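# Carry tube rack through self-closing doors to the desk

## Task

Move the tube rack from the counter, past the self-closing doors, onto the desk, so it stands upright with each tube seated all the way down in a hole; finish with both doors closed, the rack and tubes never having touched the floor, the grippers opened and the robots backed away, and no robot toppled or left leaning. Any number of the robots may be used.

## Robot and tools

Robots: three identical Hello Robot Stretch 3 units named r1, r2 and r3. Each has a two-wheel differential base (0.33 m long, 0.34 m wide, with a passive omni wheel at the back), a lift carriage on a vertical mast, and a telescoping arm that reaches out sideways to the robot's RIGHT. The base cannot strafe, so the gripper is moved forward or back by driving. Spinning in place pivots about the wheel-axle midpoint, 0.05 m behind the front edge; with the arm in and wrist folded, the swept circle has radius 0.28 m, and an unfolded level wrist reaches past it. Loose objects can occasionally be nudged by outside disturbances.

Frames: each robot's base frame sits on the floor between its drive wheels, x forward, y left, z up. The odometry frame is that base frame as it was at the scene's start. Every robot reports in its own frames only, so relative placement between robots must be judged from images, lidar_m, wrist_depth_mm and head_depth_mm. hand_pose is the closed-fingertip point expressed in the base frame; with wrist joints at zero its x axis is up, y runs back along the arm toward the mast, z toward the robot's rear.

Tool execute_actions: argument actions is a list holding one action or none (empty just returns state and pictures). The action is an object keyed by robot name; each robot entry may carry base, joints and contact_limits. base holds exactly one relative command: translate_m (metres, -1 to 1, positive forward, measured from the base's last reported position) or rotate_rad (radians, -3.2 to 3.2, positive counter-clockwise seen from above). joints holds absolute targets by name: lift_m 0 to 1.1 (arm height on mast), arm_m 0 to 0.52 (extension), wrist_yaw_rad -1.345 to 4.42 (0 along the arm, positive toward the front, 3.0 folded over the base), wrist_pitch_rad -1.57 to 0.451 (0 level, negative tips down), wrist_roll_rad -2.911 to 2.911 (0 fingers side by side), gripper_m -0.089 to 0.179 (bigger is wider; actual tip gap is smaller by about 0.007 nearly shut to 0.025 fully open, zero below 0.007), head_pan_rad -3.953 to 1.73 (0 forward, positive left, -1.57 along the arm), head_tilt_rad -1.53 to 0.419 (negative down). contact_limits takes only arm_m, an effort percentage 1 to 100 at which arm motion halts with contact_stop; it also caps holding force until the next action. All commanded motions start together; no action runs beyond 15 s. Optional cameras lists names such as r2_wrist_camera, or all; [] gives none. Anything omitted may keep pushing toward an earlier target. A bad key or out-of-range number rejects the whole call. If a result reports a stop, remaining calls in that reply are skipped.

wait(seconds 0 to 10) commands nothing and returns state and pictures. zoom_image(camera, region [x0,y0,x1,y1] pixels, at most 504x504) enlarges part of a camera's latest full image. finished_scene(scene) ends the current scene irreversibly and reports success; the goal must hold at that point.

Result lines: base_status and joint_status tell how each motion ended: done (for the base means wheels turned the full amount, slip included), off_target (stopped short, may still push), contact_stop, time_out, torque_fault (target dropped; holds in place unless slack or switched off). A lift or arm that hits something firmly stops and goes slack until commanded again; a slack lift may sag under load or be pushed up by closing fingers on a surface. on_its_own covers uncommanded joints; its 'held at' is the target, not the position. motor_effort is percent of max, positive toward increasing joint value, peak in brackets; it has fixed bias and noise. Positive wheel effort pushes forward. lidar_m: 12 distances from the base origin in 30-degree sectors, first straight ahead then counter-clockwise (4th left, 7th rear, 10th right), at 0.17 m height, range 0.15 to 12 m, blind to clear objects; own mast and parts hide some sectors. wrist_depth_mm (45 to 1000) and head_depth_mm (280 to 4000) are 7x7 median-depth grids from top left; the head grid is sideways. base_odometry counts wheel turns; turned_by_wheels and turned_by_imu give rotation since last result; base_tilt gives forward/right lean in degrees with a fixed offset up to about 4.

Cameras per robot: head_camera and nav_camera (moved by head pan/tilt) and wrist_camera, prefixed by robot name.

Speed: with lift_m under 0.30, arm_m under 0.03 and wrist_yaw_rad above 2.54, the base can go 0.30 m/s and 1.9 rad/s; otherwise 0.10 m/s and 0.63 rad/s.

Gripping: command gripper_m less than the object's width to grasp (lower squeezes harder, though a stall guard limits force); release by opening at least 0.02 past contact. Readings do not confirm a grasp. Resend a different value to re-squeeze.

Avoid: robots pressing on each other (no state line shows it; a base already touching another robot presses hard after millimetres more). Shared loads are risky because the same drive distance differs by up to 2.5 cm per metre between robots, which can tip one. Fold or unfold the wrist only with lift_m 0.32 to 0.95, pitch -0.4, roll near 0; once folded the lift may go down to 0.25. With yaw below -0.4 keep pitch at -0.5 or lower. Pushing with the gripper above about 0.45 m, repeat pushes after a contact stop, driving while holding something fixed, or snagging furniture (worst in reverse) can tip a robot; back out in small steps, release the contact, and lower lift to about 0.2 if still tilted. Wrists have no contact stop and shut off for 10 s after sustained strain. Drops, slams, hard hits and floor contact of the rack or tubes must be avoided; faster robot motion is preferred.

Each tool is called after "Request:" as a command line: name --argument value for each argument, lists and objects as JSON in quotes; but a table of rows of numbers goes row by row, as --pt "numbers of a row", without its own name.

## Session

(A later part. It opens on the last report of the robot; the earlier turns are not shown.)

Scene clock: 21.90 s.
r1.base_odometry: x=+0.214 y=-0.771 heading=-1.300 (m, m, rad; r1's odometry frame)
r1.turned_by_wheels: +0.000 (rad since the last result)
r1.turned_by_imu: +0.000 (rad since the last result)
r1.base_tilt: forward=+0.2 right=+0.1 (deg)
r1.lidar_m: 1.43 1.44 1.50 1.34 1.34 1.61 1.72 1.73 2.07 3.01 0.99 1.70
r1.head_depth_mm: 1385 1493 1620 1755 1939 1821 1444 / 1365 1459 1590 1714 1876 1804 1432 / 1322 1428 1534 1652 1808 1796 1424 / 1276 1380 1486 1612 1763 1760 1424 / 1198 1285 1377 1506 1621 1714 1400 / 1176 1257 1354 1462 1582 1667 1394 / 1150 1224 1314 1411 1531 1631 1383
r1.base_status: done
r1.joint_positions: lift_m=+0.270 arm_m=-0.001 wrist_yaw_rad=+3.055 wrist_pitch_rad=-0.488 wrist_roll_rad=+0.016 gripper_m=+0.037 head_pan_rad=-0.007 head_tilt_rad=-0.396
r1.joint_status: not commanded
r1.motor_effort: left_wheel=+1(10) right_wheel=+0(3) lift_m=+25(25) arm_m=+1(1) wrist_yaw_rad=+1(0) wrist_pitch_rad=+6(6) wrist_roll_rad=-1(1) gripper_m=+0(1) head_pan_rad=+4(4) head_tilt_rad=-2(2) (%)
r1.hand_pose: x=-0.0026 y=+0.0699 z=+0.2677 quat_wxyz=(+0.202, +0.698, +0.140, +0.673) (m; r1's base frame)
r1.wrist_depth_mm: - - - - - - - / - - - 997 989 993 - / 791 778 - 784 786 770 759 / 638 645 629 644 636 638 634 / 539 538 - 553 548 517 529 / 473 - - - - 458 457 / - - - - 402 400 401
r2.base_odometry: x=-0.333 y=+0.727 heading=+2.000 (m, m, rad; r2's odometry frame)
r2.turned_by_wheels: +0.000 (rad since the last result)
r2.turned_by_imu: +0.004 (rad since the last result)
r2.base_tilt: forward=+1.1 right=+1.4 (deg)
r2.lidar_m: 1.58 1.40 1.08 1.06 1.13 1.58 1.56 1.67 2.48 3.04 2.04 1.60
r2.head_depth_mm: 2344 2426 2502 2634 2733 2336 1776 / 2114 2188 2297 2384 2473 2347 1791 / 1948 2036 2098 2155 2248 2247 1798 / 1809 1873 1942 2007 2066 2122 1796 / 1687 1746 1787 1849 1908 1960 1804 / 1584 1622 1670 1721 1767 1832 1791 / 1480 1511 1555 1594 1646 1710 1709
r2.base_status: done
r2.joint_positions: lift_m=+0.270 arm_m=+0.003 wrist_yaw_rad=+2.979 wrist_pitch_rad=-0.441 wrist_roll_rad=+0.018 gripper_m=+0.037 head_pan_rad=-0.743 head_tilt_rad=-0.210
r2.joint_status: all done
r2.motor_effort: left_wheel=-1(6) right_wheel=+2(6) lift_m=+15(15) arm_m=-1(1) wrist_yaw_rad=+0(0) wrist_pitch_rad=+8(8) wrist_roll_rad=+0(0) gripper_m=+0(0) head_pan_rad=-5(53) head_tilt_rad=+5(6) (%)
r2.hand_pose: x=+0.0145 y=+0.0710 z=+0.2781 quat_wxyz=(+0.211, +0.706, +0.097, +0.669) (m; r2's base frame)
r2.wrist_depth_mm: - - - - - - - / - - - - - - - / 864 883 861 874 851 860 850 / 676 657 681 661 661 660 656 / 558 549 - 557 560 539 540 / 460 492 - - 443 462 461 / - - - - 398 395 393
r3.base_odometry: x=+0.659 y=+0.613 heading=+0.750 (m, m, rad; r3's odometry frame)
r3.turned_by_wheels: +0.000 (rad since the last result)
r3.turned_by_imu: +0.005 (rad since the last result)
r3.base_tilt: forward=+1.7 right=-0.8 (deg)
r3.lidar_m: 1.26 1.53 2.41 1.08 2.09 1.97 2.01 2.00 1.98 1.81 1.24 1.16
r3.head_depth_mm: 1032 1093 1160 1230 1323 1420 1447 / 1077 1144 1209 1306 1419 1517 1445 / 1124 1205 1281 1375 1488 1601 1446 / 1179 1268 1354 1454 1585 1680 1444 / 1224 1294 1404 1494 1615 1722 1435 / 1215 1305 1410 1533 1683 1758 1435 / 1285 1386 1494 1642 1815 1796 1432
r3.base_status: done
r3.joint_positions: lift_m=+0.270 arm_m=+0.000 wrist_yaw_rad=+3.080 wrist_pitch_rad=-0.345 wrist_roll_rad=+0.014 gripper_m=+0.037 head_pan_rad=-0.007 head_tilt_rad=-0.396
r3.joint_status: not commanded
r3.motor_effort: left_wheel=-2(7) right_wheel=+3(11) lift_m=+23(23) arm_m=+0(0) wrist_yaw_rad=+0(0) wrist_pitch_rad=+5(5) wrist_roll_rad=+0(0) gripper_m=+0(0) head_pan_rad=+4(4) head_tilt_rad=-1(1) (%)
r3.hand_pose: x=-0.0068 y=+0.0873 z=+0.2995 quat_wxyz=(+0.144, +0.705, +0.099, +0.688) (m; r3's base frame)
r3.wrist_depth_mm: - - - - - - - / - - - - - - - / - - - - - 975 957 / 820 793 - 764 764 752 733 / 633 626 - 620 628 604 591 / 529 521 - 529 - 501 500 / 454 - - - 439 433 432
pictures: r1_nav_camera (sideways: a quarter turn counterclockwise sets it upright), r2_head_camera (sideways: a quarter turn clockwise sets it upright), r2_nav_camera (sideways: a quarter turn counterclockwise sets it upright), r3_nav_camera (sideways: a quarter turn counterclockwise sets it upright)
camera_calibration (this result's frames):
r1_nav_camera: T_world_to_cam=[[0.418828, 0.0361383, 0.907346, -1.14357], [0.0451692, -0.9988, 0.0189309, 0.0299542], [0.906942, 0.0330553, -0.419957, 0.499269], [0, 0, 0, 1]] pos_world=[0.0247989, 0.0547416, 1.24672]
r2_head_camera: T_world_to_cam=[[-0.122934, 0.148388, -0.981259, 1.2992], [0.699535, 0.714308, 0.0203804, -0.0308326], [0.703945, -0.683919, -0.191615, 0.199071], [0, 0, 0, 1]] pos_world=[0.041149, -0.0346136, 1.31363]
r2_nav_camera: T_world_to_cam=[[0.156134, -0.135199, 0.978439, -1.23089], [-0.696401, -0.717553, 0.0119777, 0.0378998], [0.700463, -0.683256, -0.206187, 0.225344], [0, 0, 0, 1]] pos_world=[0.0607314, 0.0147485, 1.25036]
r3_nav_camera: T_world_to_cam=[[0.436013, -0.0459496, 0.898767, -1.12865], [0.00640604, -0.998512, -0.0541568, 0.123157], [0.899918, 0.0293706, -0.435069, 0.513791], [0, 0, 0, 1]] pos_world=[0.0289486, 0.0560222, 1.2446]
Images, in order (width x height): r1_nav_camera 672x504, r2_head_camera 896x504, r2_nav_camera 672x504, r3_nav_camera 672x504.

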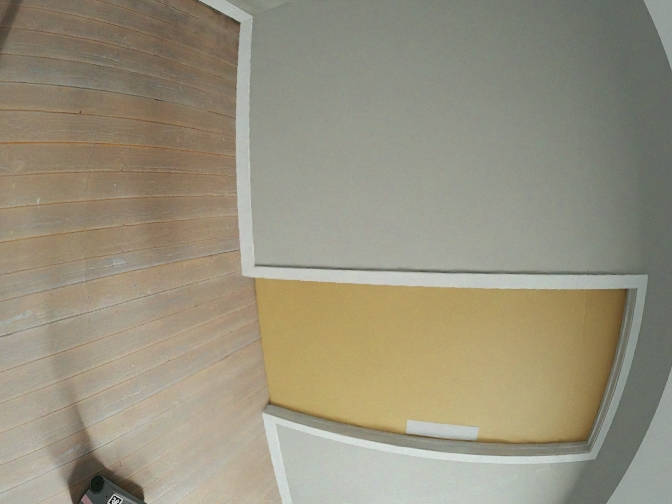

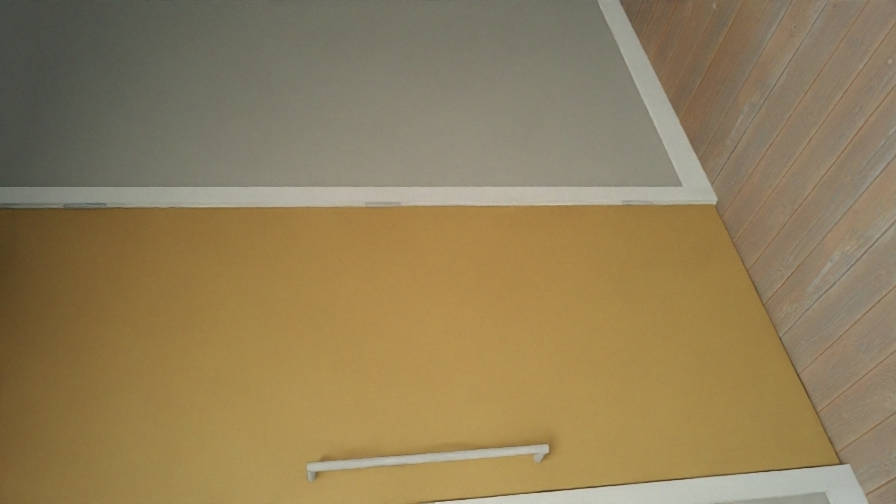

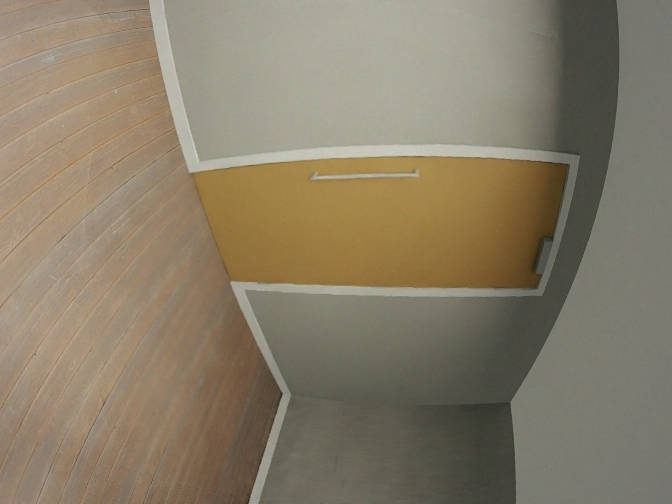

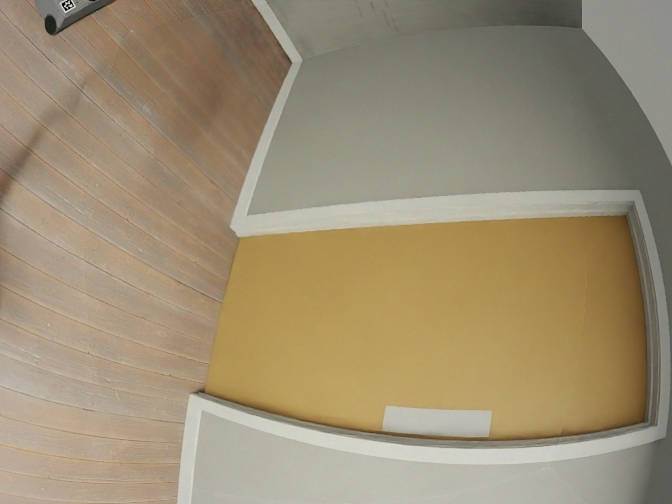

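Request:
execute_actions --actions '[{"r2":{"base":{"rotate_rad":0.47},"joints":{"head_pan_rad":0.3,"head_tilt_rad":-0.3}},"r3":{"base":{"translate_m":0.55}}}]' --cameras '["r2_head_camera"]'

Request:
execute_actions --actions '[{"r2":{"base":{"translate_m":0.9}},"r3":{"base":{"rotate_rad":-0.5},"joints":{"head_tilt_rad":-0.8}}}]' --cameras '["r3_nav_camera"]'

Request:
execute_actions --actions '[{"r2":{"base":{"rotate_rad":2.55},"joints":{"head_pan_rad":-1.57,"head_tilt_rad":-0.55}},"r3":{"base":{"translate_m":0.6}}}]' --cameras '["r2_nav_camera","r3_nav_camera","r2_head_camera"]'

Scene clock: 38.50 s.
r1.base_odometry: x=+0.214 y=-0.771 heading=-1.300 (m, m, rad; r1's odometry frame)
r1.turned_by_wheels: +0.000 (rad since the last result)
r1.turned_by_imu: +0.002 (rad since the last result)
r1.base_tilt: forward=+0.2 right=+0.2 (deg)
r1.lidar_m: 1.43 1.44 1.49 1.33 1.34 1.61 1.72 1.73 2.07 2.99 2.60 0.98
r1.head_depth_mm: 1384 1487 1608 1762 1945 1807 1437 / 1355 1454 1571 1713 1884 1800 1427 / 1326 1421 1535 1659 1831 1779 1422 / 1275 1376 1497 1614 1764 1751 1414 / 1199 1289 1389 1494 1624 1690 1396 / 1176 1258 1347 1453 1582 1671 1390 / 1149 1231 1316 1413 1524 1634 1380
r1.base_status: not commanded
r1.joint_positions: lift_m=+0.270 arm_m=-0.001 wrist_yaw_rad=+3.055 wrist_pitch_rad=-0.488 wrist_roll_rad=+0.016 gripper_m=+0.037 head_pan_rad=-0.007 head_tilt_rad=-0.396
r1.joint_status: not commanded
r1.motor_effort: left_wheel=+1(1) right_wheel=-1(0) lift_m=+25(25) arm_m=+1(0) wrist_yaw_rad=+0(0) wrist_pitch_rad=+6(6) wrist_roll_rad=+0(0) gripper_m=-1(0) head_pan_rad=+3(4) head_tilt_rad=-2(2) (%)
r1.hand_pose: x=-0.0026 y=+0.0699 z=+0.2677 quat_wxyz=(+0.202, +0.698, +0.140, +0.673) (m; r1's base frame)
r1.wrist_depth_mm: - - - - - - - / - - - - - - - / 794 798 - 763 785 779 778 / 641 634 639 628 637 625 615 / 544 547 - 554 548 528 529 / 478 - - - - 462 457 / - - - - 403 405 404
r2.base_odometry: x=-0.333 y=+0.727 heading=+2.470 (m, m, rad; r2's odometry frame)
r2.turned_by_wheels: +0.470 (rad since the last result)
r2.turned_by_imu: +0.473 (rad since the last result)
r2.base_tilt: forward=+1.1 right=+1.3 (deg)
r2.lidar_m: 1.47 1.10 1.06 1.11 1.59 1.55 1.64 2.33 3.03 2.13 1.62 1.58
r2.head_depth_mm: 1581 1657 1726 1792 1870 1914 1615 / 1723 1801 1876 1976 2050 2044 1621 / 1889 1966 2065 2090 2190 1909 1625 / 1980 2091 2195 1525 1540 1626 1622 / 1864 1943 2033 1401 1403 1471 1553 / 1734 1810 1872 1406 1277 1338 1430 / 1614 1674 1744 1258 1182 1227 1286
r2.base_status: done
r2.joint_positions: lift_m=+0.270 arm_m=+0.003 wrist_yaw_rad=+2.979 wrist_pitch_rad=-0.441 wrist_roll_rad=+0.018 gripper_m=+0.037 head_pan_rad=+0.293 head_tilt_rad=-0.297
r2.joint_status: all done
r2.motor_effort: left_wheel=-1(7) right_wheel=+2(8) lift_m=+15(15) arm_m=-2(1) wrist_yaw_rad=+0(0) wrist_pitch_rad=+8(8) wrist_roll_rad=+0(0) gripper_m=+0(1) head_pan_rad=+4(57) head_tilt_rad=-1(12) (%)
r2.hand_pose: x=+0.0145 y=+0.0710 z=+0.2781 quat_wxyz=(+0.211, +0.706, +0.097, +0.669) (m; r2's base frame)
r2.wrist_depth_mm: - - - - 982 876 818 / - - - - - - 902 / 882 876 890 872 862 846 853 / 667 671 673 665 669 669 668 / 548 552 - 558 567 542 538 / 461 493 - - 450 459 457 / - - - - 395 396 391
r3.base_odometry: x=+1.061 y=+0.988 heading=+0.750 (m, m, rad; r3's odometry frame)
r3.turned_by_wheels: +0.000 (rad since the last result)
r3.turned_by_imu: +0.004 (rad since the last result)
r3.base_tilt: forward=+1.7 right=-0.7 (deg)
r3.lidar_m: 0.76 0.87 2.01 1.11 1.10 2.47 2.51 2.40 2.10 1.03 0.75 0.75
r3.head_depth_mm: 605 638 679 723 772 830 900 / 630 668 712 761 815 882 957 / 662 704 748 801 862 936 1027 / 693 739 789 850 920 1001 1102 / 726 776 834 906 983 1076 1189 / 741 791 842 892 959 1047 1148 / 707 764 826 906 1009 1124 1267
r3.base_status: done
r3.joint_positions: lift_m=+0.270 arm_m=+0.000 wrist_yaw_rad=+3.080 wrist_pitch_rad=-0.345 wrist_roll_rad=+0.014 gripper_m=+0.037 head_pan_rad=-0.007 head_tilt_rad=-0.396
r3.joint_status: not commanded
r3.motor_effort: left_wheel=-2(8) right_wheel=+3(11) lift_m=+23(23) arm_m=+1(1) wrist_yaw_rad=+1(0) wrist_pitch_rad=+5(5) wrist_roll_rad=+0(0) gripper_m=+0(0) head_pan_rad=+4(5) head_tilt_rad=-2(1) (%)
r3.hand_pose: x=-0.0068 y=+0.0873 z=+0.2995 quat_wxyz=(+0.144, +0.705, +0.099, +0.688) (m; r3's base frame)
r3.wrist_depth_mm: - - - - - - - / - - - - - - - / - - - - - 979 968 / 803 787 - 775 752 737 736 / 630 623 - 621 634 595 594 / 524 521 - 526 - 506 499 / 458 - - - 435 433 428
pictures: r2_head_camera (sideways: a quarter turn clockwise sets it upright)
camera_calibration (this result's frames):
r2_head_camera: T_world_to_cam=[[-0.270473, -0.0542723, -0.961197, 1.27387], [-0.256288, 0.966441, 0.017549, -0.0213139], [0.927988, 0.25109, -0.275305, 0.306633], [0, 0, 0, 1]] pos_world=[0.0545336, 0.012742, 1.30924]
Images, in order (width x height): r2_head_camera 896x504.

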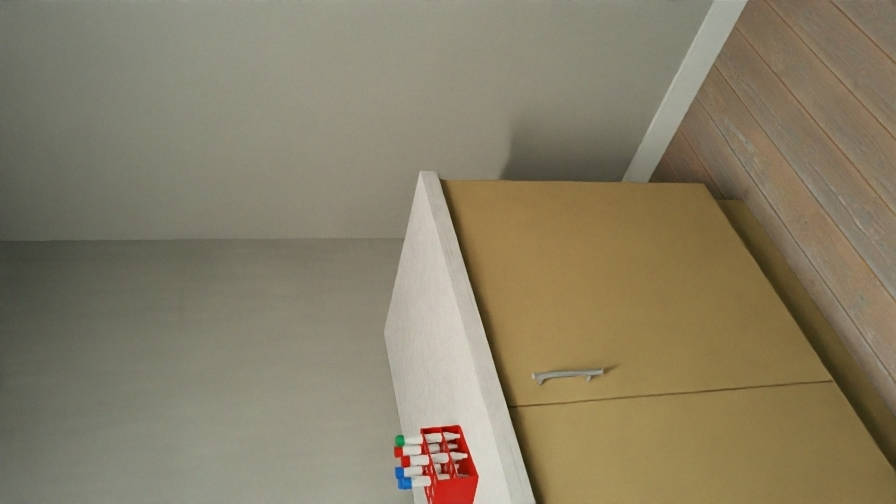

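Scene clock: 43.20 s.
r1.base_odometry: x=+0.214 y=-0.771 heading=-1.300 (m, m, rad; r1's odometry frame)
r1.turned_by_wheels: +0.000 (rad since the last result)
r1.turned_by_imu: +0.001 (rad since the last result)
r1.base_tilt: forward=+0.2 right=+0.1 (deg)
r1.lidar_m: 1.43 1.44 1.50 1.34 1.34 1.61 1.72 1.72 2.07 3.04 2.61 0.98
r1.head_depth_mm: 1385 1480 1619 1758 1937 1823 1430 / 1350 1458 1579 1711 1883 1805 1436 / 1321 1432 1528 1662 1825 1768 1421 / 1275 1380 1489 1607 1760 1757 1409 / 1199 1282 1385 1500 1617 1700 1404 / 1180 1261 1349 1456 1577 1672 1390 / 1156 1236 1314 1429 1532 1622 1374
r1.base_status: not commanded
r1.joint_positions: lift_m=+0.270 arm_m=-0.001 wrist_yaw_rad=+3.055 wrist_pitch_rad=-0.488 wrist_roll_rad=+0.016 gripper_m=+0.037 head_pan_rad=-0.007 head_tilt_rad=-0.396
r1.joint_status: not commanded
r1.motor_effort: left_wheel=+1(2) right_wheel=-1(1) lift_m=+25(25) arm_m=+0(0) wrist_yaw_rad=+0(1) wrist_pitch_rad=+6(6) wrist_roll_rad=-1(1) gripper_m=-1(0) head_pan_rad=+4(4) head_tilt_rad=-1(1) (%)
r1.hand_pose: x=-0.0026 y=+0.0699 z=+0.2677 quat_wxyz=(+0.202, +0.698, +0.140, +0.673) (m; r1's base frame)
r1.wrist_depth_mm: - - - - - - - / - - - - - - - / 791 798 - 787 770 784 771 / 636 633 634 635 632 624 622 / 531 551 - 545 550 526 530 / 478 - - - - 458 458 / - - - - 404 406 402
r2.base_odometry: x=-1.037 y=+1.288 heading=+2.470 (m, m, rad; r2's odometry frame)
r2.turned_by_wheels: +0.000 (rad since the last result)
r2.turned_by_imu: +0.005 (rad since the last result)
r2.base_tilt: forward=+1.1 right=+1.3 (deg)
r2.lidar_m: 0.87 0.61 0.59 0.62 0.87 2.31 2.44 3.49 2.68 1.11 0.85 0.82
r2.head_depth_mm: 817 849 882 920 960 1004 1049 / 885 924 964 1009 1057 1113 1172 / 971 1013 1061 1112 1174 1243 1312 / 1065 1123 1179 1243 1318 1407 1490 / 1186 1255 1324 1420 1469 790 833 / 1219 1263 1316 1373 877 715 755 / 1143 1181 1224 1271 879 663 691
r2.base_status: done
r2.joint_positions: lift_m=+0.270 arm_m=+0.003 wrist_yaw_rad=+2.979 wrist_pitch_rad=-0.441 wrist_roll_rad=+0.018 gripper_m=+0.037 head_pan_rad=+0.293 head_tilt_rad=-0.297
r2.joint_status: not commanded
r2.motor_effort: left_wheel=-1(6) right_wheel=+2(8) lift_m=+15(15) arm_m=-1(1) wrist_yaw_rad=+0(0) wrist_pitch_rad=+8(8) wrist_roll_rad=+0(0) gripper_m=+0(1) head_pan_rad=+4(4) head_tilt_rad=-1(1) (%)
r2.hand_pose: x=+0.0145 y=+0.0710 z=+0.2781 quat_wxyz=(+0.211, +0.706, +0.097, +0.669) (m; r2's base frame)
r2.wrist_depth_mm: 975 - 690 628 562 504 458 / - - 798 675 608 549 484 / 882 878 873 807 725 647 556 / 685 673 671 664 665 660 610 / 550 552 - 556 561 545 544 / 463 493 - - 445 456 461 / - - - - 396 399 396
r3.base_odometry: x=+1.061 y=+0.988 heading=+0.250 (m, m, rad; r3's odometry frame)
r3.turned_by_wheels: -0.500 (rad since the last result)
r3.turned_by_imu: -0.491 (rad since the last result)
r3.base_tilt: forward=+1.6 right=-0.7 (deg)
r3.lidar_m: 0.75 0.76 0.88 2.15 1.10 1.10 2.47 2.52 2.41 2.10 1.00 0.75
r3.head_depth_mm: 634 720 843 975 1119 1289 1157 / 632 722 836 997 1227 1314 1164 / 632 717 835 993 1224 1314 1163 / 630 714 828 988 1212 1326 1161 / 627 713 826 982 1208 1326 1161 / 625 712 822 974 1200 1327 1161 / 624 709 821 973 1195 1326 1159
r3.base_status: done
r3.joint_positions: lift_m=+0.270 arm_m=+0.000 wrist_yaw_rad=+3.080 wrist_pitch_rad=-0.345 wrist_roll_rad=+0.014 gripper_m=+0.037 head_pan_rad=-0.007 head_tilt_rad=-0.790
r3.joint_status: all done
r3.motor_effort: left_wheel=+2(9) right_wheel=-2(7) lift_m=+23(23) arm_m=+0(0) wrist_yaw_rad=+1(1) wrist_pitch_rad=+5(5) wrist_roll_rad=+0(0) gripper_m=+0(0) head_pan_rad=+3(4) head_tilt_rad=-3(27) (%)
r3.hand_pose: x=-0.0068 y=+0.0873 z=+0.2995 quat_wxyz=(+0.144, +0.705, +0.099, +0.688) (m; r3's base frame)
r3.wrist_depth_mm: - - - - - - 719 / - - - - - - 720 / 952 - - - - 932 755 / 787 805 - 769 752 732 738 / 635 638 - 602 628 598 593 / 528 527 - 526 - 506 497 / 456 - - - 435 434 433
pictures: r3_nav_camera (sideways: a quarter turn counterclockwise sets it upright)
camera_calibration (this result's frames):
r3_nav_camera: T_world_to_cam=[[0.747743, -0.0479301, 0.662256, -0.82224], [-0.0151638, -0.998364, -0.0551344, 0.124533], [0.663815, 0.031184, -0.747246, 0.921344], [0, 0, 0, 1]] pos_world=[0.00511012, 0.0561879, 1.23987]
Images, in order (width x height): r3_nav_camera 672x504.

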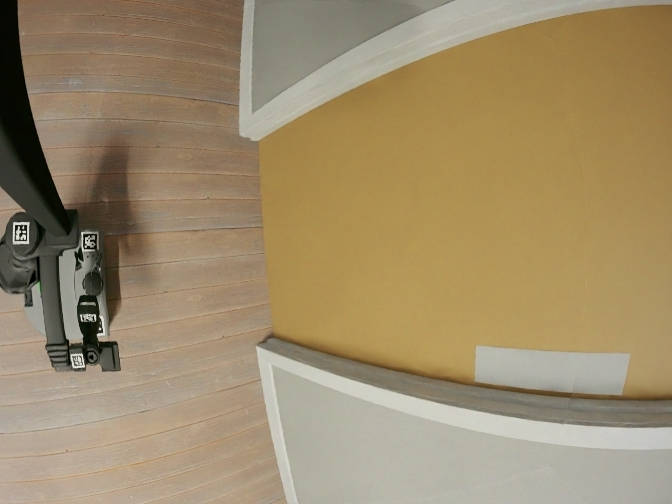

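Scene clock: 46.77 s.
r1.base_odometry: x=+0.214 y=-0.771 heading=-1.300 (m, m, rad; r1's odometry frame)
r1.turned_by_wheels: +0.000 (rad since the last result)
r1.turned_by_imu: +0.001 (rad since the last result)
r1.base_tilt: forward=+0.2 right=+0.2 (deg)
r1.lidar_m: 1.43 1.44 1.50 1.34 1.34 1.61 1.72 1.72 2.07 3.01 2.60 1.48
r1.head_depth_mm: 1384 1445 1590 1744 1856 1624 1438 / 1354 1459 1577 1694 1803 1676 1433 / 1317 1428 1539 1668 1810 1779 1424 / 1276 1373 1500 1601 1772 1769 1407 / 1199 1282 1380 1496 1614 1713 1397 / 1182 1254 1344 1453 1588 1679 1394 / 1150 1224 1319 1415 1541 1634 1377
r1.base_status: not commanded
r1.joint_positions: lift_m=+0.270 arm_m=-0.001 wrist_yaw_rad=+3.055 wrist_pitch_rad=-0.488 wrist_roll_rad=+0.016 gripper_m=+0.037 head_pan_rad=-0.007 head_tilt_rad=-0.396
r1.joint_status: not commanded
r1.motor_effort: left_wheel=+2(1) right_wheel=-1(1) lift_m=+25(25) arm_m=+1(0) wrist_yaw_rad=+0(0) wrist_pitch_rad=+6(6) wrist_roll_rad=-1(1) gripper_m=-1(1) head_pan_rad=+3(4) head_tilt_rad=-1(1) (%)
r1.hand_pose: x=-0.0026 y=+0.0699 z=+0.2677 quat_wxyz=(+0.202, +0.698, +0.140, +0.673) (m; r1's base frame)
r1.wrist_depth_mm: - - - - - - - / - - - - - - - / 796 799 - 798 769 784 766 / 638 634 641 631 632 623 625 / 534 541 - 555 546 527 537 / 474 - - - - 460 449 / - - - - 401 397 403
r2.base_odometry: x=-1.037 y=+1.288 heading=-1.264 (m, m, rad; r2's odometry frame)
r2.turned_by_wheels: +2.550 (rad since the last result)
r2.turned_by_imu: +2.567 (rad since the last result)
r2.base_tilt: forward=+1.1 right=+1.3 (deg)
r2.lidar_m: 2.31 2.40 3.25 3.32 1.18 0.86 0.83 0.86 0.62 0.59 0.61 0.82
r2.head_depth_mm: 1036 1123 1075 752 723 826 961 / 1032 1124 1074 754 719 818 949 / 1030 1118 1079 754 714 812 944 / 1021 1117 1082 754 710 808 933 / 1024 1109 1077 756 704 798 925 / 1017 1112 1086 742 698 792 915 / 1015 1106 1019 724 695 788 908
r2.base_status: done
r2.joint_positions: lift_m=+0.270 arm_m=+0.003 wrist_yaw_rad=+2.979 wrist_pitch_rad=-0.441 wrist_roll_rad=+0.018 gripper_m=+0.037 head_pan_rad=-1.563 head_tilt_rad=-0.543
r2.joint_status: all done
r2.motor_effort: left_wheel=+0(6) right_wheel=+2(9) lift_m=+16(16) arm_m=-2(1) wrist_yaw_rad=+0(1) wrist_pitch_rad=+8(8) wrist_roll_rad=+0(0) gripper_m=-1(0) head_pan_rad=-4(58) head_tilt_rad=-3(20) (%)
r2.hand_pose: x=+0.0145 y=+0.0709 z=+0.2781 quat_wxyz=(+0.211, +0.706, +0.097, +0.669) (m; r2's base frame)
r2.wrist_depth_mm: - - - - - - - / - - - - - - - / 886 880 868 883 856 837 863 / 664 667 675 658 664 666 665 / 549 546 - 561 565 546 539 / 457 495 - - 446 454 458 / - - - - 398 395 394
r3.base_odometry: x=+1.642 y=+1.137 heading=+0.250 (m, m, rad; r3's odometry frame)
r3.turned_by_wheels: +0.000 (rad since the last result)
r3.turned_by_imu: +0.004 (rad since the last result)
r3.base_tilt: forward=+1.8 right=-0.8 (deg)
r3.lidar_m: 0.15 0.15 0.20 0.49 2.27 1.58 3.04 3.11 2.67 0.33 0.22 0.16
r3.head_depth_mm: - - - - - - 337 / - - - - - - 334 / - - - - - - 341 / - - - - - - 338 / - - - - - - 334 / - - - - - - 331 / - - - - - - 328
r3.base_status: done
r3.joint_positions: lift_m=+0.270 arm_m=+0.000 wrist_yaw_rad=+3.080 wrist_pitch_rad=-0.345 wrist_roll_rad=+0.014 gripper_m=+0.037 head_pan_rad=-0.007 head_tilt_rad=-0.791
r3.joint_status: not commanded
r3.motor_effort: left_wheel=+1(11) right_wheel=-1(6) lift_m=+23(22) arm_m=+0(0) wrist_yaw_rad=+0(1) wrist_pitch_rad=+5(5) wrist_roll_rad=+0(0) gripper_m=+0(0) head_pan_rad=+4(4) head_tilt_rad=-3(3) (%)
r3.hand_pose: x=-0.0068 y=+0.0873 z=+0.2995 quat_wxyz=(+0.144, +0.705, +0.099, +0.688) (m; r3's base frame)
r3.wrist_depth_mm: - - - 606 424 251 180 / - - - 660 440 258 182 / - - - 745 450 262 185 / 806 791 - 740 470 268 188 / 634 631 - 619 399 273 191 / 528 528 - 532 - 278 195 / 457 - - - 422 268 197
pictures: r2_head_camera (sideways: a quarter turn clockwise sets it upright), r2_nav_camera (sideways: a quarter turn counterclockwise sets it upright), r3_nav_camera (sideways: a quarter turn counterclockwise sets it upright)
camera_calibration (this result's frames):
r2_head_camera: T_world_to_cam=[[0.0222317, 0.501383, -0.86494, 1.14648], [0.999536, -0.0291583, 0.00878898, -0.0175656], [-0.0208135, -0.864734, -0.501799, 0.607166], [0, 0, 0, 1]] pos_world=[0.0047065, -0.0503006, 1.29646]
r2_nav_camera: T_world_to_cam=[[0.0100461, -0.514888, 0.857198, -1.07175], [-0.999691, 0.0143224, 0.020319, 0.0288975], [-0.0227392, -0.857138, -0.514585, 0.631099], [0, 0, 0, 1]] pos_world=[0.0540062, -0.0113079, 1.24287]
r3_nav_camera: T_world_to_cam=[[0.748265, -0.0479332, 0.661666, -0.821474], [-0.0152067, -0.998364, -0.0551277, 0.124524], [0.663226, 0.0311883, -0.747769, 0.922028], [0, 0, 0, 1]] pos_world=[0.00506117, 0.0561882, 1.23987]
Images, in order (width x height): r2_head_camera 896x504, r2_nav_camera 672x504, r3_nav_camera 672x504.

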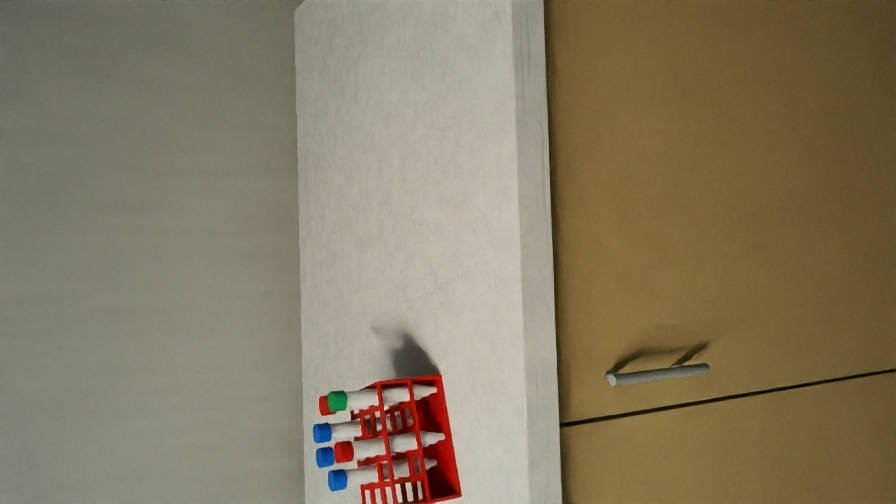

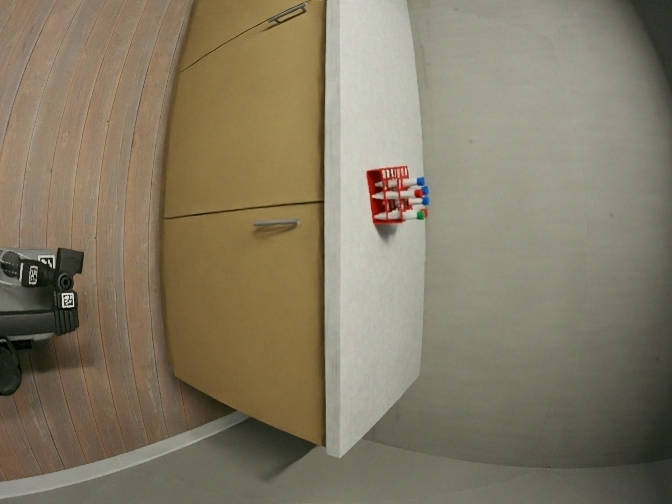

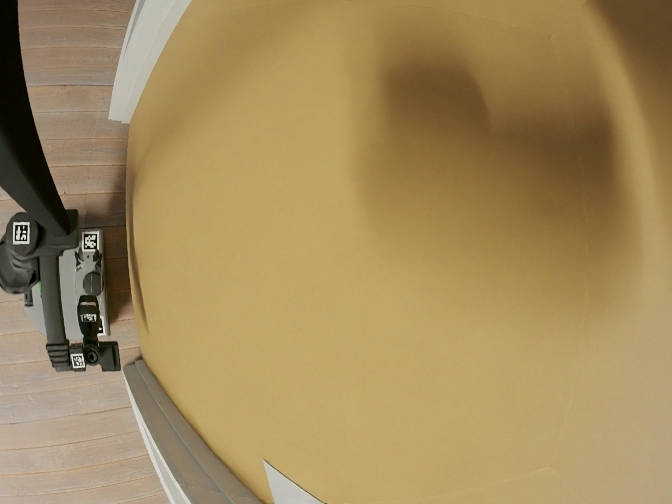

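Request:
execute_actions --actions '[{"r2":{"base":{"translate_m":0.2},"joints":{"lift_m":0.8,"wrist_pitch_rad":-0.4}},"r3":{"joints":{"lift_m":0.32},"base":{"translate_m":0.09}}}]' --cameras '[]'

Request:
execute_actions --actions '[{"r2":{"joints":{"wrist_yaw_rad":0,"lift_m":0.9}},"r3":{"base":{"translate_m":0.25}}}]' --cameras '["r3_nav_camera"]'

Request:
execute_actions --actions '[{"r2":{"joints":{"wrist_pitch_rad":0,"gripper_m":0.179,"arm_m":0.08}},"r3":{"base":{"translate_m":0.2},"joints":{"head_pan_rad":-0.4}}}]' --cameras '["r2_wrist_camera","r3_nav_camera","r2_head_camera"]'

Scene clock: 64.03 s.
r1.base_odometry: x=+0.214 y=-0.771 heading=-1.300 (m, m, rad; r1's odometry frame)
r1.turned_by_wheels: +0.000 (rad since the last result)
r1.turned_by_imu: +0.002 (rad since the last result)
r1.base_tilt: forward=+0.1 right=+0.1 (deg)
r1.lidar_m: 1.43 1.43 1.49 1.34 1.34 1.61 1.72 1.73 2.07 3.02 2.61 1.56
r1.head_depth_mm: 1386 1419 1606 1771 1918 1678 1443 / 1364 1452 1568 1669 1807 1693 1431 / 1332 1423 1531 1663 1823 1795 1422 / 1269 1374 1485 1621 1761 1781 1406 / 1199 1286 1383 1488 1614 1703 1399 / 1180 1254 1351 1452 1580 1674 1380 / 1147 1231 1321 1424 1543 1636 1370
r1.base_status: not commanded
r1.joint_positions: lift_m=+0.270 arm_m=-0.001 wrist_yaw_rad=+3.055 wrist_pitch_rad=-0.488 wrist_roll_rad=+0.016 gripper_m=+0.037 head_pan_rad=-0.007 head_tilt_rad=-0.396
r1.joint_status: not commanded
r1.motor_effort: left_wheel=+1(1) right_wheel=+0(1) lift_m=+25(25) arm_m=+0(0) wrist_yaw_rad=+0(1) wrist_pitch_rad=+6(6) wrist_roll_rad=-1(0) gripper_m=+0(1) head_pan_rad=+4(4) head_tilt_rad=-1(1) (%)
r1.hand_pose: x=-0.0026 y=+0.0699 z=+0.2677 quat_wxyz=(+0.202, +0.698, +0.140, +0.673) (m; r1's base frame)
r1.wrist_depth_mm: - - - - - - - / - - - - - - - / 790 807 - 787 784 784 777 / 631 650 639 628 622 635 636 / 541 550 - 545 547 532 525 / 472 - - - - 458 463 / - - - - 407 398 402
r2.base_odometry: x=-0.977 y=+1.097 heading=-1.264 (m, m, rad; r2's odometry frame)
r2.turned_by_wheels: +0.000 (rad since the last result)
r2.turned_by_imu: +0.001 (rad since the last result)
r2.base_tilt: forward=+1.1 right=+1.3 (deg)
r2.lidar_m: 2.11 2.19 2.98 3.53 1.47 1.06 1.02 0.86 0.61 0.59 0.60 0.80
r2.head_depth_mm: 1035 1126 1079 752 716 818 946 / 1034 1127 1078 754 710 810 937 / 1025 1119 1079 752 706 801 929 / 1029 1120 1080 742 701 798 925 / 1023 1115 1085 738 697 791 914 / 1017 1112 1081 757 692 783 906 / 1017 1101 1087 756 687 778 896
r2.base_status: done
r2.joint_positions: lift_m=+0.800 arm_m=+0.003 wrist_yaw_rad=+2.979 wrist_pitch_rad=-0.419 wrist_roll_rad=+0.018 gripper_m=+0.037 head_pan_rad=-1.563 head_tilt_rad=-0.543
r2.joint_status: all done
r2.motor_effort: left_wheel=-1(6) right_wheel=+2(6) lift_m=+33(35) arm_m=-1(2) wrist_yaw_rad=+0(0) wrist_pitch_rad=+10(11) wrist_roll_rad=+0(0) gripper_m=-1(0) head_pan_rad=-5(4) head_tilt_rad=-3(2) (%)
r2.hand_pose: x=+0.0150 y=+0.0738 z=+0.8120 quat_wxyz=(+0.204, +0.707, +0.089, +0.671) (m; r2's base frame)
r2.wrist_depth_mm: - - - - - - - / - - - - - - - / - - - - - - - / - - - - - - - / - - - - - - - / - - - - - - - / 932 936 890 934 943 930 936
r3.base_odometry: x=+1.730 y=+1.159 heading=+0.250 (m, m, rad; r3's odometry frame)
r3.turned_by_wheels: +0.000 (rad since the last result)
r3.turned_by_imu: +0.002 (rad since the last result)
r3.base_tilt: forward=+1.7 right=-0.7 (deg)
r3.lidar_m: - - 0.15 0.20 2.27 1.66 3.13 3.21 2.66 0.30 0.15 -
r3.head_depth_mm: - - - - - - - / - - - - - - - / - - - - - - - / - - - - - - - / - - - - - - - / - - - - - - - / - - - - - - -
r3.base_status: done
r3.joint_positions: lift_m=+0.320 arm_m=+0.000 wrist_yaw_rad=+3.080 wrist_pitch_rad=-0.345 wrist_roll_rad=+0.014 gripper_m=+0.037 head_pan_rad=-0.007 head_tilt_rad=-0.791
r3.joint_status: all done
r3.motor_effort: left_wheel=+1(10) right_wheel=-1(6) lift_m=+28(30) arm_m=+0(0) wrist_yaw_rad=+0(1) wrist_pitch_rad=+5(6) wrist_roll_rad=+0(0) gripper_m=+0(0) head_pan_rad=+4(6) head_tilt_rad=-3(3) (%)
r3.hand_pose: x=-0.0068 y=+0.0873 z=+0.3492 quat_wxyz=(+0.144, +0.705, +0.099, +0.688) (m; r3's base frame)
r3.wrist_depth_mm: - - - 573 199 119 85 / - - - 611 206 121 86 / - - - 652 213 124 87 / 894 883 - 725 221 126 89 / 711 710 - 639 189 129 90 / 591 588 584 557 - 131 91 / 503 506 - - 245 126 93
pictures: none
No camera images: the call's "cameras" was empty. Leave "cameras" out to get every camera's image.

Scene clock: 67.50 s.
r1.base_odometry: x=+0.214 y=-0.771 heading=-1.300 (m, m, rad; r1's odometry frame)
r1.turned_by_wheels: +0.000 (rad since the last result)
r1.turned_by_imu: +0.001 (rad since the last result)
r1.base_tilt: forward=+0.2 right=+0.1 (deg)
r1.lidar_m: 1.43 1.44 1.50 1.34 1.34 1.61 1.72 1.72 2.07 3.02 2.60 1.57
r1.head_depth_mm: 1378 1423 1612 1767 1934 1697 1445 / 1349 1462 1564 1660 1799 1696 1437 / 1321 1418 1537 1676 1814 1779 1426 / 1280 1374 1495 1626 1760 1763 1413 / 1204 1287 1377 1486 1626 1695 1400 / 1172 1255 1341 1457 1580 1677 1393 / 1149 1231 1317 1419 1544 1638 1371
r1.base_status: not commanded
r1.joint_positions: lift_m=+0.270 arm_m=-0.001 wrist_yaw_rad=+3.055 wrist_pitch_rad=-0.488 wrist_roll_rad=+0.016 gripper_m=+0.037 head_pan_rad=-0.007 head_tilt_rad=-0.396
r1.joint_status: not commanded
r1.motor_effort: left_wheel=+1(1) right_wheel=-1(0) lift_m=+25(25) arm_m=+1(1) wrist_yaw_rad=+0(0) wrist_pitch_rad=+6(6) wrist_roll_rad=-1(1) gripper_m=+0(0) head_pan_rad=+4(4) head_tilt_rad=-2(2) (%)
r1.hand_pose: x=-0.0026 y=+0.0699 z=+0.2677 quat_wxyz=(+0.202, +0.698, +0.140, +0.673) (m; r1's base frame)
r1.wrist_depth_mm: - - - - - - - / - - - - - - 1000 / 801 802 - 790 779 786 769 / 649 631 636 628 632 635 630 / 536 550 - 555 548 531 526 / 479 - - - - 459 453 / - - - - 401 404 402
r2.base_odometry: x=-0.977 y=+1.097 heading=-1.264 (m, m, rad; r2's odometry frame)
r2.turned_by_wheels: +0.000 (rad since the last result)
r2.turned_by_imu: +0.000 (rad since the last result)
r2.base_tilt: forward=+1.0 right=+1.3 (deg)
r2.lidar_m: 2.11 2.18 2.99 3.53 1.47 1.07 1.03 0.85 0.61 0.58 0.60 0.81
r2.head_depth_mm: 1034 1127 1075 753 716 815 - / 1031 1120 1074 754 709 812 915 / 1028 1119 1078 754 706 761 - / 1024 1118 1083 737 699 766 - / 1025 1111 1081 736 696 788 915 / 1020 1108 1082 758 692 785 908 / 1020 1108 1082 756 687 780 898
r2.base_status: not commanded
r2.joint_positions: lift_m=+0.900 arm_m=+0.003 wrist_yaw_rad=+0.002 wrist_pitch_rad=-0.418 wrist_roll_rad=+0.018 gripper_m=+0.037 head_pan_rad=-1.563 head_tilt_rad=-0.543
r2.joint_status: all done
r2.motor_effort: left_wheel=-1(1) right_wheel=+2(2) lift_m=+33(33) arm_m=-1(1) wrist_yaw_rad=-2(4) wrist_pitch_rad=+10(10) wrist_roll_rad=+0(0) gripper_m=+0(1) head_pan_rad=-5(5) head_tilt_rad=-3(2) (%)
r2.hand_pose: x=-0.0210 y=-0.3720 z=+0.9122 quat_wxyz=(+0.686, +0.146, -0.697, -0.148) (m; r2's base frame)
r2.wrist_depth_mm: 773 752 739 419 731 718 824 / 409 403 401 402 396 392 389 / 341 344 341 343 344 346 347 / 404 408 406 411 415 410 413 / 459 461 459 465 453 464 464 / 530 529 547 533 551 538 545 / 613 622 622 619 628 631 623
r3.base_odometry: x=+1.972 y=+1.221 heading=+0.251 (m, m, rad; r3's odometry frame)
r3.turned_by_wheels: +0.001 (rad since the last result)
r3.turned_by_imu: +0.022 (rad since the last result)
r3.base_tilt: forward=+1.6 right=-0.8 (deg)
r3.lidar_m: - - 0.15 0.20 2.28 1.66 3.15 3.22 2.15 0.24 0.15 -
r3.head_depth_mm: - - - - - - - / - - - - - - - / - - - - - - - / - - - - - - - / - - - - - - - / - - - - - - - / - - - - - - -
r3.base_status: translate_m off_target (by the wheels' count: +0.2498 of +0.2500)
r3.joint_positions: lift_m=+0.320 arm_m=+0.000 wrist_yaw_rad=+3.080 wrist_pitch_rad=-0.345 wrist_roll_rad=+0.014 gripper_m=+0.037 head_pan_rad=+0.010 head_tilt_rad=-0.795
r3.joint_status: not commanded
r3.on_its_own: left_wheel is at rest, and its effort (+32) is outside its rest range (-18 to +18)
r3.motor_effort: left_wheel=+32(65) right_wheel=+11(19) lift_m=+27(28) arm_m=+0(0) wrist_yaw_rad=+1(0) wrist_pitch_rad=+5(6) wrist_roll_rad=+0(0) gripper_m=+0(0) head_pan_rad=-6(10) head_tilt_rad=-2(4) (%)
r3.hand_pose: x=-0.0068 y=+0.0872 z=+0.3492 quat_wxyz=(+0.144, +0.705, +0.099, +0.688) (m; r3's base frame)
r3.wrist_depth_mm: - - - 568 198 116 82 / - - - 615 204 118 83 / - - - 677 211 119 84 / 892 876 - 737 217 122 85 / 718 713 - 644 184 124 86 / 584 590 577 556 - 126 87 / 506 511 - - 240 120 88
pictures: r3_nav_camera (sideways: a quarter turn counterclockwise sets it upright)
camera_calibration (this result's frames):
r3_nav_camera: T_world_to_cam=[[0.751463, -0.0355324, 0.658818, -0.817783], [0.0010901, -0.998481, -0.055095, 0.124382], [0.659775, 0.04212, -0.750282, 0.925317], [0, 0, 0, 1]] pos_world=[0.00389692, 0.056161, 1.23987]
Images, in order (width x height): r3_nav_camera 672x504.

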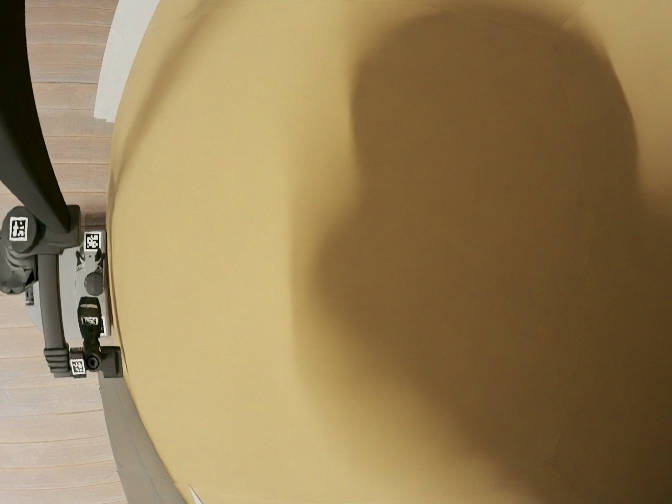

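Scene clock: 70.43 s.
r1.base_odometry: x=+0.214 y=-0.771 heading=-1.300 (m, m, rad; r1's odometry frame)
r1.turned_by_wheels: +0.000 (rad since the last result)
r1.turned_by_imu: +0.001 (rad since the last result)
r1.base_tilt: forward=+0.2 right=+0.2 (deg)
r1.lidar_m: 1.43 1.44 1.50 1.34 1.34 1.60 1.72 1.73 2.07 3.01 2.61 1.57
r1.head_depth_mm: 1386 1430 1602 1763 1911 1691 1426 / 1360 1465 1574 1670 1819 1712 1433 / 1328 1423 1537 1660 1814 1782 1428 / 1270 1373 1493 1615 1764 1769 1410 / 1199 1287 1391 1488 1623 1714 1408 / 1176 1261 1350 1456 1588 1668 1401 / 1151 1233 1319 1416 1530 1631 1379
r1.base_status: not commanded
r1.joint_positions: lift_m=+0.270 arm_m=-0.001 wrist_yaw_rad=+3.055 wrist_pitch_rad=-0.488 wrist_roll_rad=+0.016 gripper_m=+0.037 head_pan_rad=-0.007 head_tilt_rad=-0.396
r1.joint_status: not commanded
r1.motor_effort: left_wheel=+1(1) right_wheel=-1(0) lift_m=+25(25) arm_m=+0(1) wrist_yaw_rad=+1(0) wrist_pitch_rad=+6(6) wrist_roll_rad=-1(1) gripper_m=-1(1) head_pan_rad=+4(4) head_tilt_rad=-1(1) (%)
r1.hand_pose: x=-0.0026 y=+0.0699 z=+0.2677 quat_wxyz=(+0.202, +0.698, +0.140, +0.673) (m; r1's base frame)
r1.wrist_depth_mm: - - - - - - - / - - - 997 994 989 - / 794 804 - 790 783 772 784 / 644 640 636 630 633 638 645 / 532 540 - 545 541 533 527 / 479 - - - - 450 456 / - - - - 408 404 404
r2.base_odometry: x=-0.977 y=+1.097 heading=-1.264 (m, m, rad; r2's odometry frame)
r2.turned_by_wheels: +0.000 (rad since the last result)
r2.turned_by_imu: +0.000 (rad since the last result)
r2.base_tilt: forward=+1.2 right=+1.3 (deg)
r2.lidar_m: 2.11 2.19 2.98 3.52 1.47 1.07 1.03 0.86 0.61 0.58 0.60 0.81
r2.head_depth_mm: 1033 1124 1076 751 702 - - / 1029 1123 1074 773 696 - - / 1028 1117 1076 754 - - - / 1027 1113 1080 741 - 809 942 / 1024 1114 1080 741 695 793 915 / 1020 1109 1081 757 692 786 906 / 1015 1103 1079 757 687 777 899
r2.base_status: not commanded
r2.joint_positions: lift_m=+0.900 arm_m=+0.080 wrist_yaw_rad=+0.001 wrist_pitch_rad=-0.022 wrist_roll_rad=+0.018 gripper_m=+0.179 head_pan_rad=-1.563 head_tilt_rad=-0.543
r2.joint_status: all done
r2.motor_effort: left_wheel=-1(0) right_wheel=+2(2) lift_m=+33(33) arm_m=+3(4) wrist_yaw_rad=-2(2) wrist_pitch_rad=+12(11) wrist_roll_rad=+0(0) gripper_m=-1(97) head_pan_rad=-5(5) head_tilt_rad=-2(3) (%)
r2.hand_pose: x=-0.0211 y=-0.4803 z=+1.0085 quat_wxyz=(+0.701, +0.009, -0.713, -0.008) (m; r2's base frame)
r2.wrist_depth_mm: 822 830 820 821 822 804 817 / 862 869 836 841 842 834 825 / 906 878 879 873 878 868 869 / 756 741 740 437 746 754 871 / 425 462 425 392 426 431 429 / 314 277 294 296 297 296 316 / 305 278 279 277 281 280 294
r3.base_odometry: x=+2.165 y=+1.270 heading=+0.251 (m, m, rad; r3's odometry frame)
r3.turned_by_wheels: +0.001 (rad since the last result)
r3.turned_by_imu: +0.014 (rad since the last result)
r3.base_tilt: forward=+1.7 right=-0.7 (deg)
r3.lidar_m: - - 0.15 0.20 2.29 1.67 3.14 3.25 2.14 0.22 0.15 -
r3.head_depth_mm: - - - - - - - / - - - - - - - / - - - - - - - / - - - - - - - / - - - - - - - / - - - - - - - / - - - - - - -
r3.base_status: translate_m off_target (by the wheels' count: +0.1998 of +0.2000)
r3.joint_positions: lift_m=+0.320 arm_m=+0.000 wrist_yaw_rad=+3.080 wrist_pitch_rad=-0.345 wrist_roll_rad=+0.014 gripper_m=+0.037 head_pan_rad=-0.406 head_tilt_rad=-0.800
r3.joint_status: all done
r3.on_its_own: left_wheel is at rest, and its effort (+36) is outside its rest range (-18 to +18)
r3.motor_effort: left_wheel=+36(46) right_wheel=+11(18) lift_m=+27(27) arm_m=+0(0) wrist_yaw_rad=+1(1) wrist_pitch_rad=+5(6) wrist_roll_rad=+0(0) gripper_m=+0(0) head_pan_rad=+4(48) head_tilt_rad=+0(3) (%)
r3.hand_pose: x=-0.0068 y=+0.0872 z=+0.3492 quat_wxyz=(+0.144, +0.705, +0.099, +0.688) (m; r3's base frame)
r3.wrist_depth_mm: - - - 572 199 113 80 / - - - 622 204 116 81 / - - - 671 210 118 82 / 907 885 - 746 216 119 83 / 708 695 - 636 181 122 83 / 596 582 584 560 - 123 84 / 506 508 - - 236 117 86
pictures: r2_head_camera (sideways: a quarter turn clockwise sets it upright), r2_wrist_camera, r3_nav_camera (sideways: a quarter turn counterclockwise sets it upright)
camera_calibration (this result's frames):
r2_head_camera: T_world_to_cam=[[0.022236, 0.501383, -0.864939, 1.14648], [0.999536, -0.0291667, 0.00878897, -0.0175656], [-0.0208208, -0.864734, -0.501799, 0.607166], [0, 0, 0, 1]] pos_world=[0.00470607, -0.0503006, 1.29646]
r2_wrist_camera: T_world_to_cam=[[-0.999444, -0.030444, -0.0135645, -0.0175329], [0.00682136, 0.211526, -0.977349, 1.11361], [0.0326236, -0.976898, -0.211201, -0.0945194], [0, 0, 0, 1]] pos_world=[-0.022036, -0.328427, 1.06818]
r3_nav_camera: T_world_to_cam=[[0.676248, -0.337729, 0.654696, -0.811953], [-0.402956, -0.913563, -0.0550464, 0.126783], [0.616697, -0.226589, -0.753885, 0.930265], [0, 0, 0, 1]] pos_world=[0.0264785, 0.0523915, 1.23987]
Images, in order (width x height): r2_head_camera 896x504, r2_wrist_camera 644x364, r3_nav_camera 672x504.

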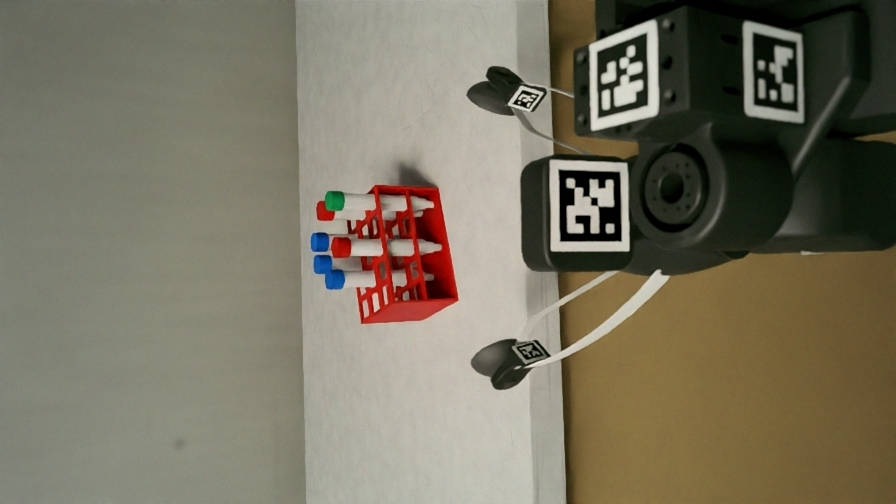

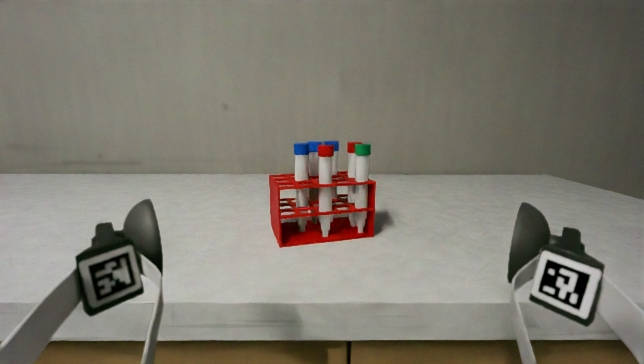

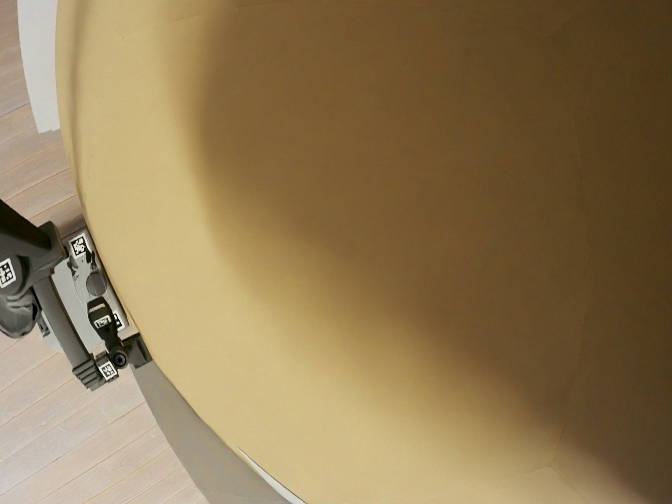

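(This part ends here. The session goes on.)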